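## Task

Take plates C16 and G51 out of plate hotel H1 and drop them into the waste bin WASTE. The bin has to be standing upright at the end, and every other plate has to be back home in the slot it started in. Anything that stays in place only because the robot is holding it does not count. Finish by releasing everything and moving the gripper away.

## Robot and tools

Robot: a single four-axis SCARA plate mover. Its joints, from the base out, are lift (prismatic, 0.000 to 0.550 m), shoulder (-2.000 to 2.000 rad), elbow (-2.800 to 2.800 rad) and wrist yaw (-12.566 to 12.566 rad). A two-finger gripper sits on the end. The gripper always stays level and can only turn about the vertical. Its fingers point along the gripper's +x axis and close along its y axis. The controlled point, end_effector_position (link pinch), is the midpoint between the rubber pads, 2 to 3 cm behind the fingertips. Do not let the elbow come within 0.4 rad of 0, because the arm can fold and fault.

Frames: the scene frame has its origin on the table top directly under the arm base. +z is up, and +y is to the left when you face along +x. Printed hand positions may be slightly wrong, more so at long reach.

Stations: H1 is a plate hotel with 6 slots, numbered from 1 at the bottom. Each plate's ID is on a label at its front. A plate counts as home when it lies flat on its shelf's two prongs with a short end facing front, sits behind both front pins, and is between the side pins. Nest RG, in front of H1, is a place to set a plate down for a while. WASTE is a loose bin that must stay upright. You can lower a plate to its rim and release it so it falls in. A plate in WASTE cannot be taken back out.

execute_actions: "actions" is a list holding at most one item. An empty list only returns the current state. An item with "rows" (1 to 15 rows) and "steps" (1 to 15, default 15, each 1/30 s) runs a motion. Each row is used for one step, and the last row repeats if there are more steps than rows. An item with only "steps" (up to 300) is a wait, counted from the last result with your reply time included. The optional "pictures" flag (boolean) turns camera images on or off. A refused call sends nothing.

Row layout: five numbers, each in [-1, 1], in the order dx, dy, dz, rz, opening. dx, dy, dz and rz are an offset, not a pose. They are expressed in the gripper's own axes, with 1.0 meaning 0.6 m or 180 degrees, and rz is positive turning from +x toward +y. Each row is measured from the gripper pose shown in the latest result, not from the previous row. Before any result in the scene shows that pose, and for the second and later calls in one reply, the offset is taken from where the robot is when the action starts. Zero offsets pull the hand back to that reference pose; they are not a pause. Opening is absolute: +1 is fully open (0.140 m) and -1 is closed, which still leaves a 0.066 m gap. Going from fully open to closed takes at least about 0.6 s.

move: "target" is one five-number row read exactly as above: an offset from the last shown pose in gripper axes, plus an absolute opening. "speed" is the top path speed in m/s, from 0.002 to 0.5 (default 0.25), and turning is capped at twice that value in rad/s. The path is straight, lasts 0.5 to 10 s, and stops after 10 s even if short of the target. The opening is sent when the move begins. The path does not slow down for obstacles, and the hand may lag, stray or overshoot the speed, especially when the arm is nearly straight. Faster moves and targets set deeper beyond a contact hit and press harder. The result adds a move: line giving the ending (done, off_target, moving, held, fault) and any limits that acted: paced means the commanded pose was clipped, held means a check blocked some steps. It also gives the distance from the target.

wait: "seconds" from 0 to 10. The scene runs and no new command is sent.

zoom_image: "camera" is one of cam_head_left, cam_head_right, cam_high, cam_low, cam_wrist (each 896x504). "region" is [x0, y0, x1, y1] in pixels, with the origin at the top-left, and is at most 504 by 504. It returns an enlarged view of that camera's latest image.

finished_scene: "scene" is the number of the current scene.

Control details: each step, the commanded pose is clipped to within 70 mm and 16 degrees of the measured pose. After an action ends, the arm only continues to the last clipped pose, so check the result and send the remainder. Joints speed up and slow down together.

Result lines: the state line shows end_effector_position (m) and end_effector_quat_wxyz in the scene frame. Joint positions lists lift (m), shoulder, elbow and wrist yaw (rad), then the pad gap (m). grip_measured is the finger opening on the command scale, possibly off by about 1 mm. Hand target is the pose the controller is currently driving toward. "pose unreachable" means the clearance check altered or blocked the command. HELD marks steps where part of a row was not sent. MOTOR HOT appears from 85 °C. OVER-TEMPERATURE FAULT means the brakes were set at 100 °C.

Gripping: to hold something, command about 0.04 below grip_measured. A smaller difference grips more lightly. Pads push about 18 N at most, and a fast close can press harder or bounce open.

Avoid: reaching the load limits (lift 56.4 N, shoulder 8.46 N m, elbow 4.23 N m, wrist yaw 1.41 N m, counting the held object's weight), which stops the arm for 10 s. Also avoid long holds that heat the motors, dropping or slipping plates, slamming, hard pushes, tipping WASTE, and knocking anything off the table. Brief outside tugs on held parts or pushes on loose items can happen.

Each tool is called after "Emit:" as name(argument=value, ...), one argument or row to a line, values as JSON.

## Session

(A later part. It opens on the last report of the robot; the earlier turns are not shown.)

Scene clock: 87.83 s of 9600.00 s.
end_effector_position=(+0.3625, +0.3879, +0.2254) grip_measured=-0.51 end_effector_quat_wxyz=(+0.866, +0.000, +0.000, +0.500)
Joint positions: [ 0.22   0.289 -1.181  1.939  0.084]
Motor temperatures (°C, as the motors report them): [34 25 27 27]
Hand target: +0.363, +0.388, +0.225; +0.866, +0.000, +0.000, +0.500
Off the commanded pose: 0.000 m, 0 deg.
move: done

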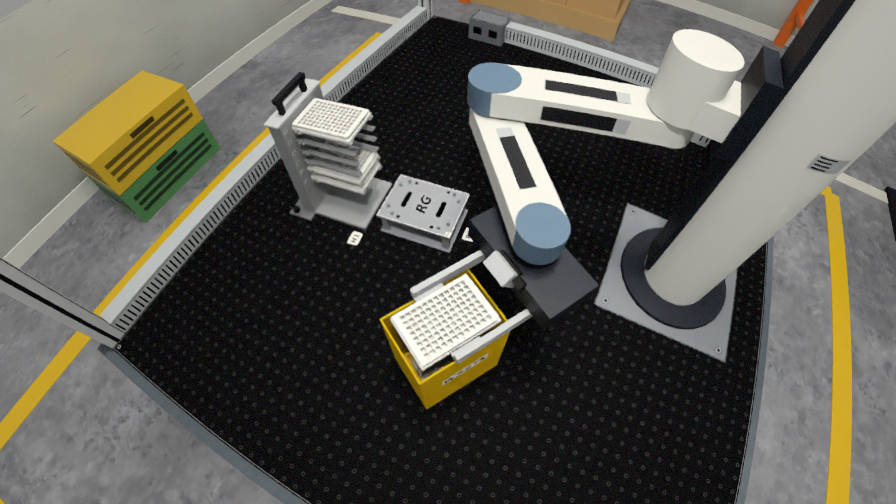

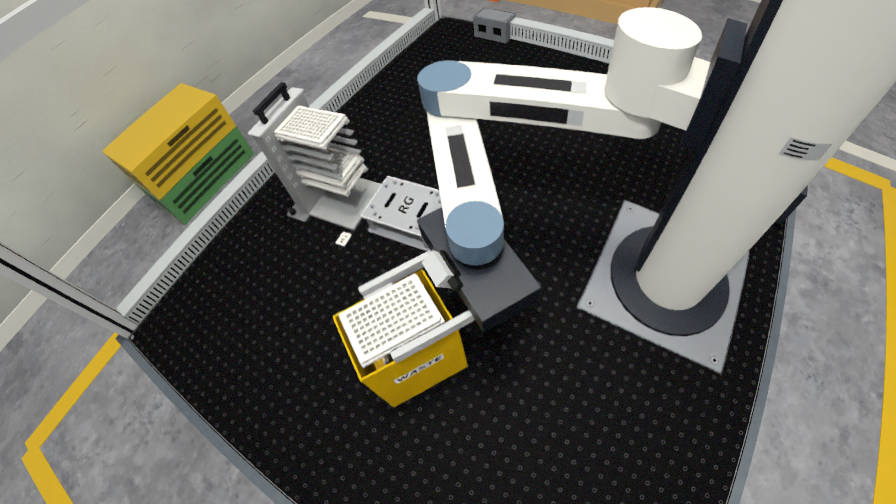

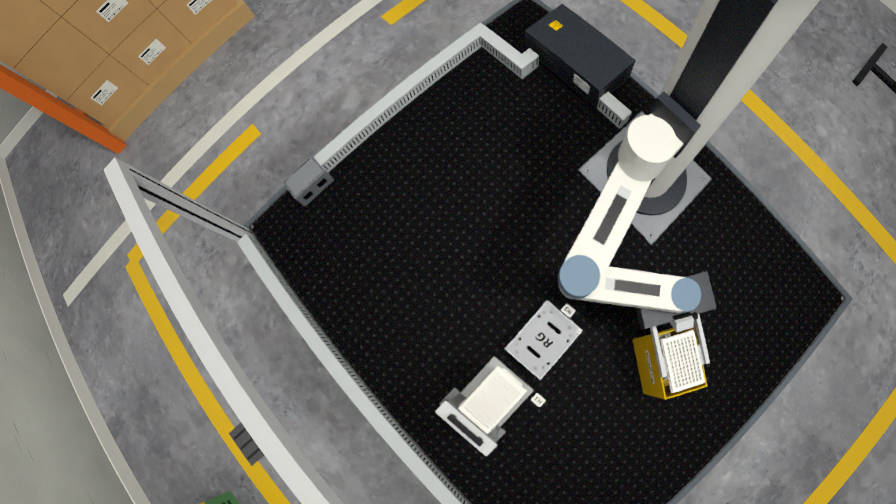

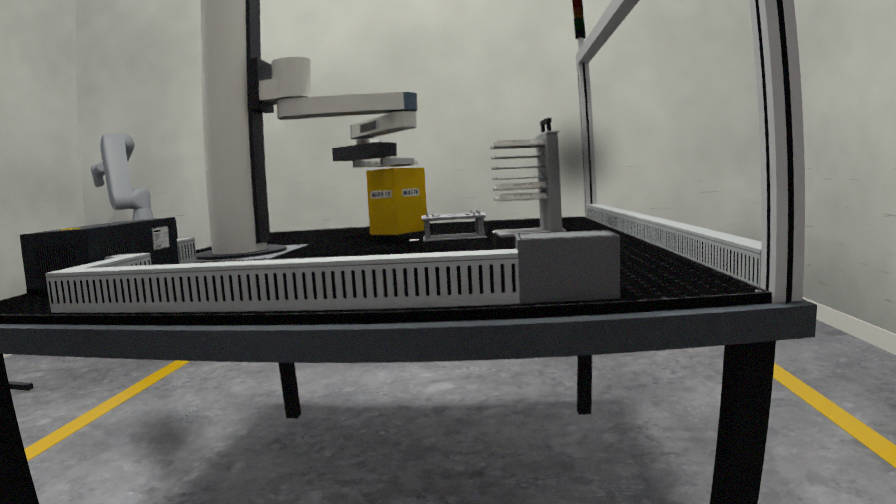

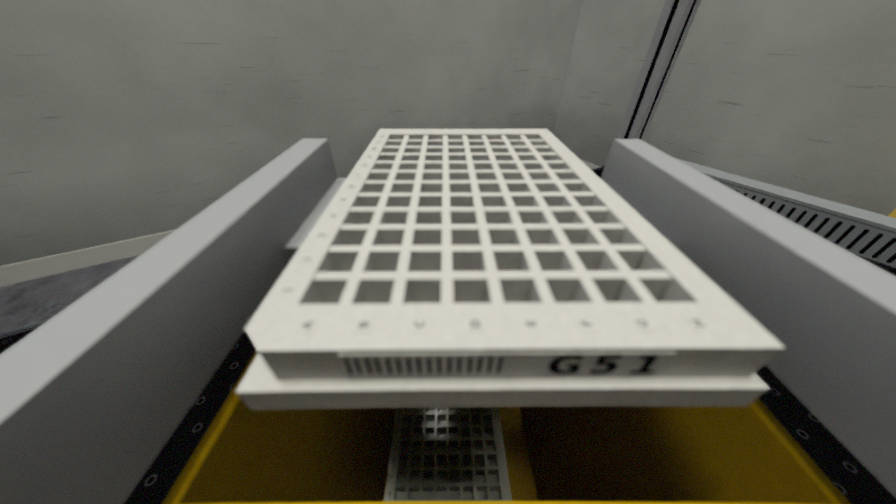

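Emit:
move(
  target=[0,0,0,0,0.2],
)

Emit:
move(
  target=[-0.15,0,0.12,0,0.2],
)

Emit:
finished_scene(
  scene=2,
)

Scene clock: 93.07 s of 9600.00 s.
end_effector_position=(+0.3625, +0.3879, +0.2254) grip_measured=+0.20 end_effector_quat_wxyz=(+0.866, +0.000, +0.000, +0.500)
Joint positions: [ 0.22   0.289 -1.181  1.939  0.11 ]
Motor temperatures (°C, as the motors report them): [34 25 27 27]
Hand target: +0.362, +0.388, +0.225; +0.866, +0.000, +0.000, +0.500
Off the commanded pose: 0.000 m, 0 deg.
After step 90, 1.53 s passed at rest.
move: done

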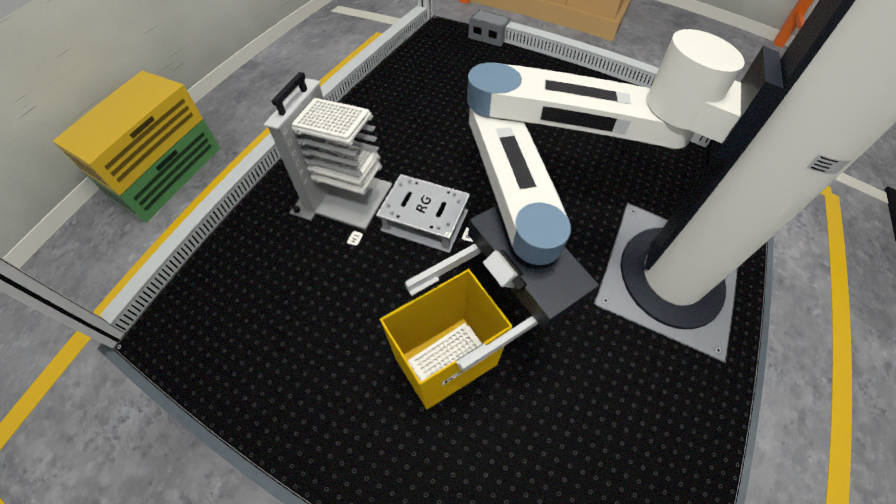

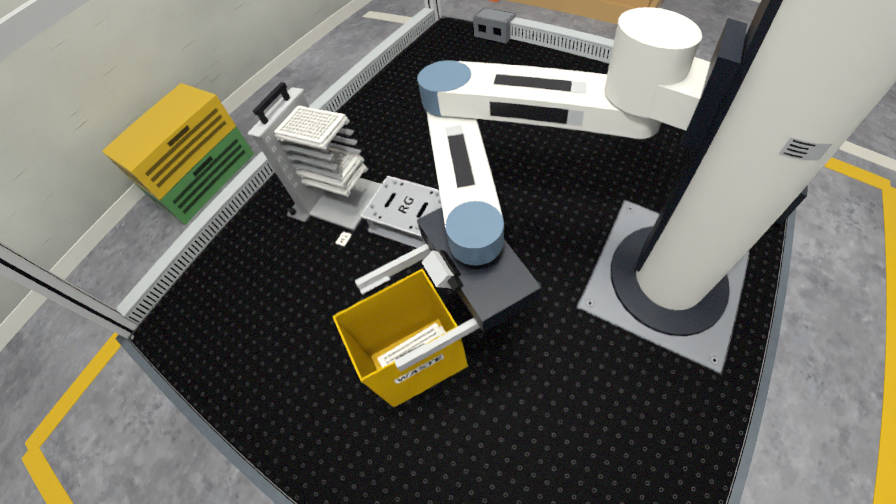

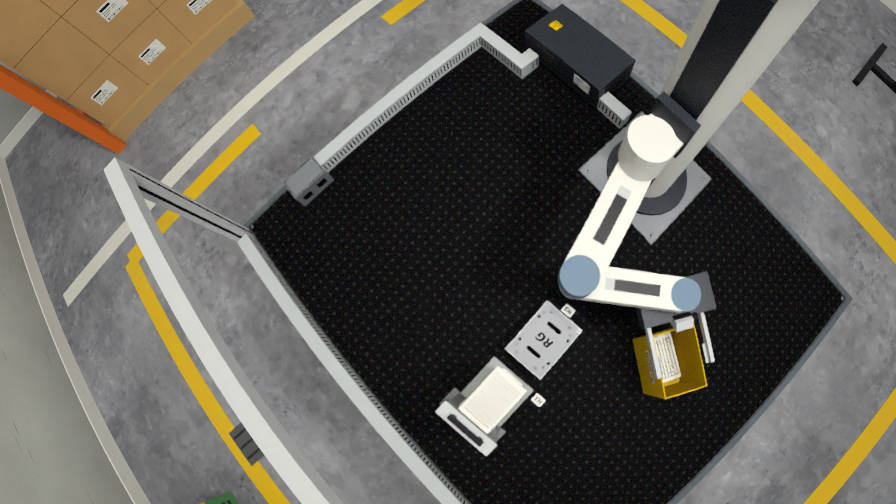

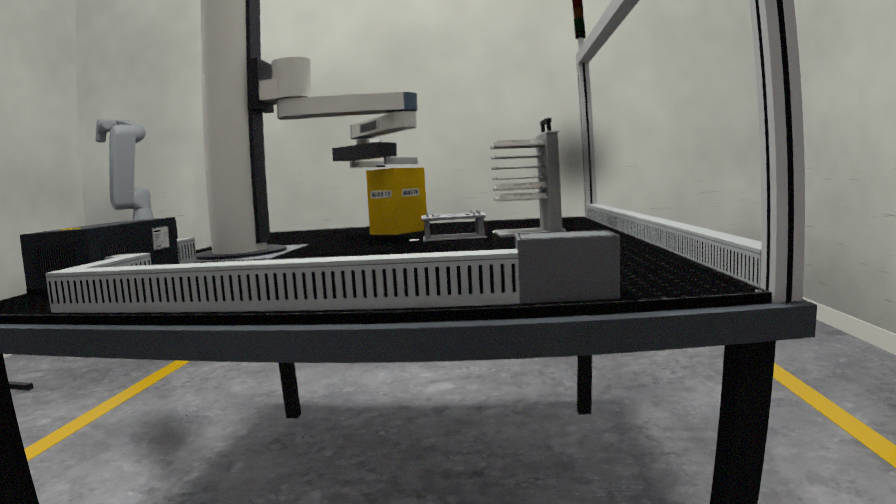

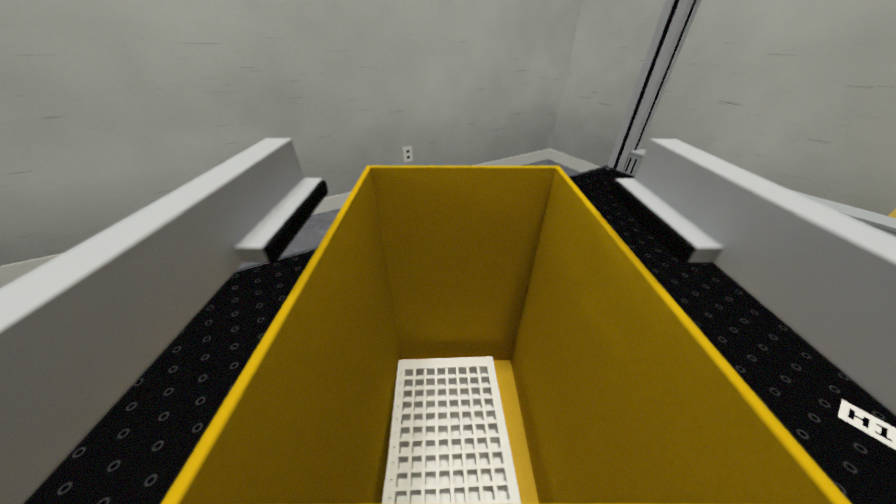

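Scene clock: 93.90 s of 9600.00 s.
end_effector_position=(+0.3175, +0.3099, +0.2974) grip_measured=+0.20 end_effector_quat_wxyz=(+0.866, +0.000, +0.000, +0.500)
Joint positions: [ 0.292  0.208 -0.784  1.623  0.11 ]
Motor temperatures (°C, as the motors report them): [34 25 27 27]
Hand target: +0.318, +0.310, +0.297; +0.866, +0.000, +0.000, +0.500
Off the commanded pose: 0.000 m, 0 deg.
move: done

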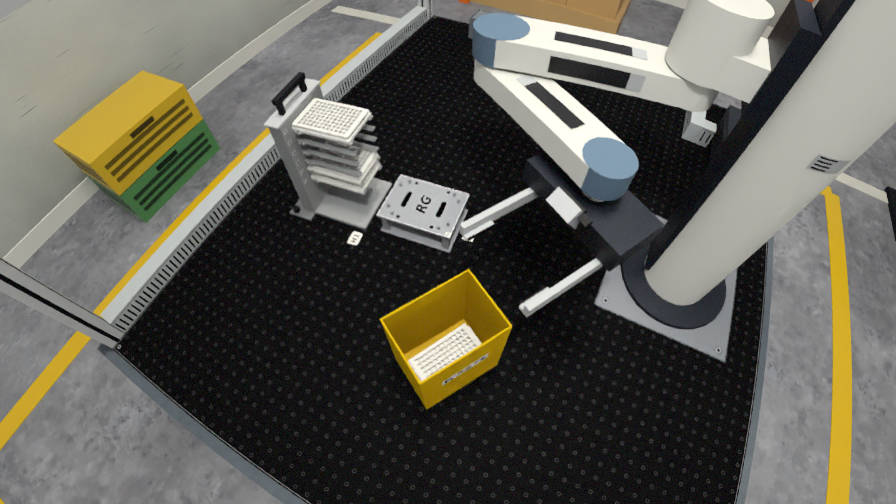

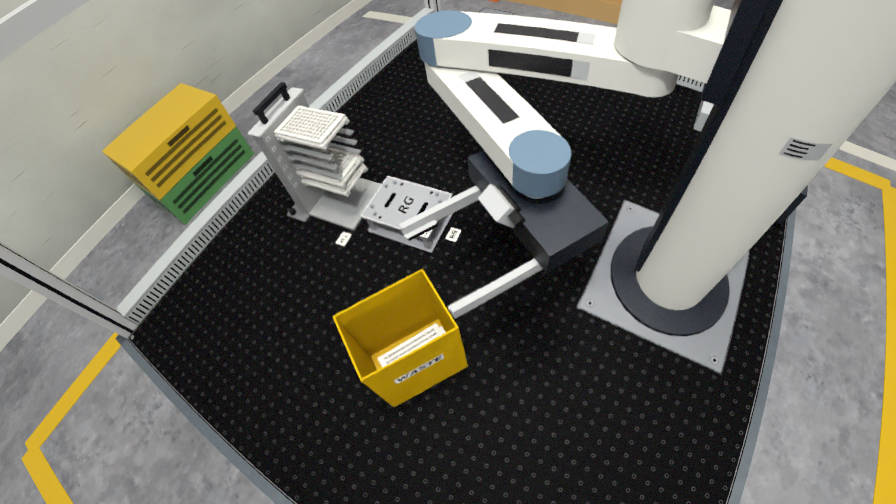

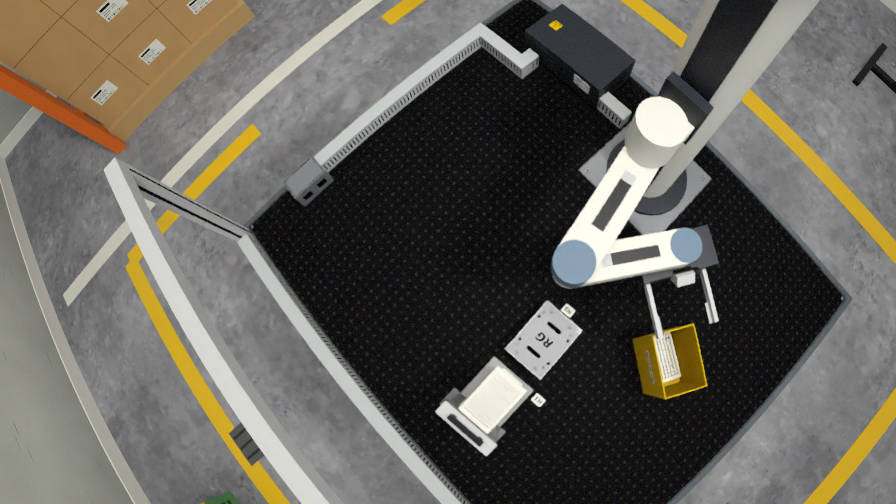

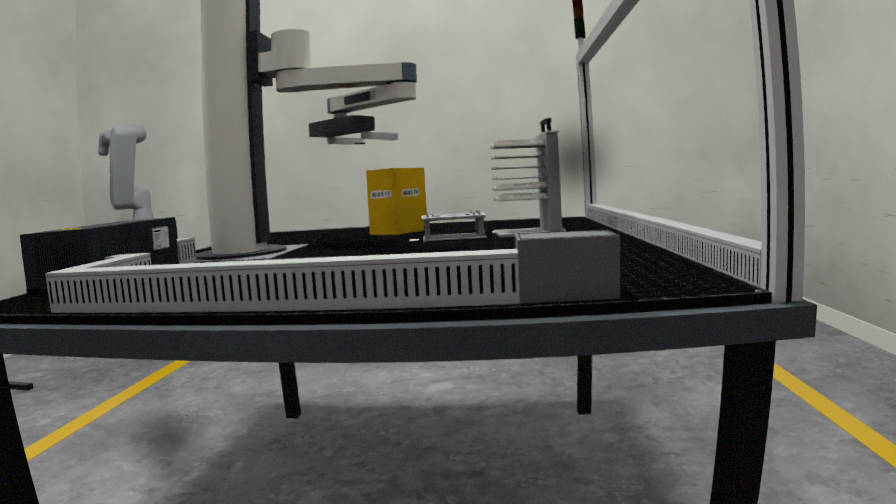

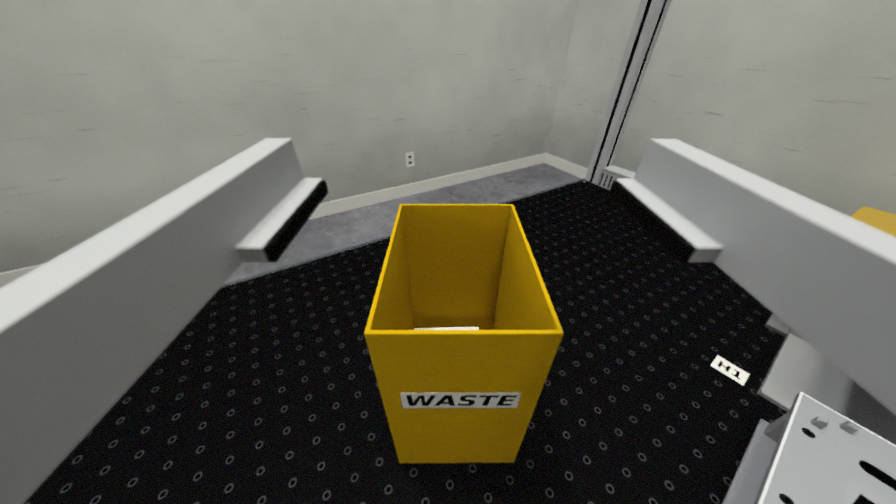

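The scene is finished: the task was done.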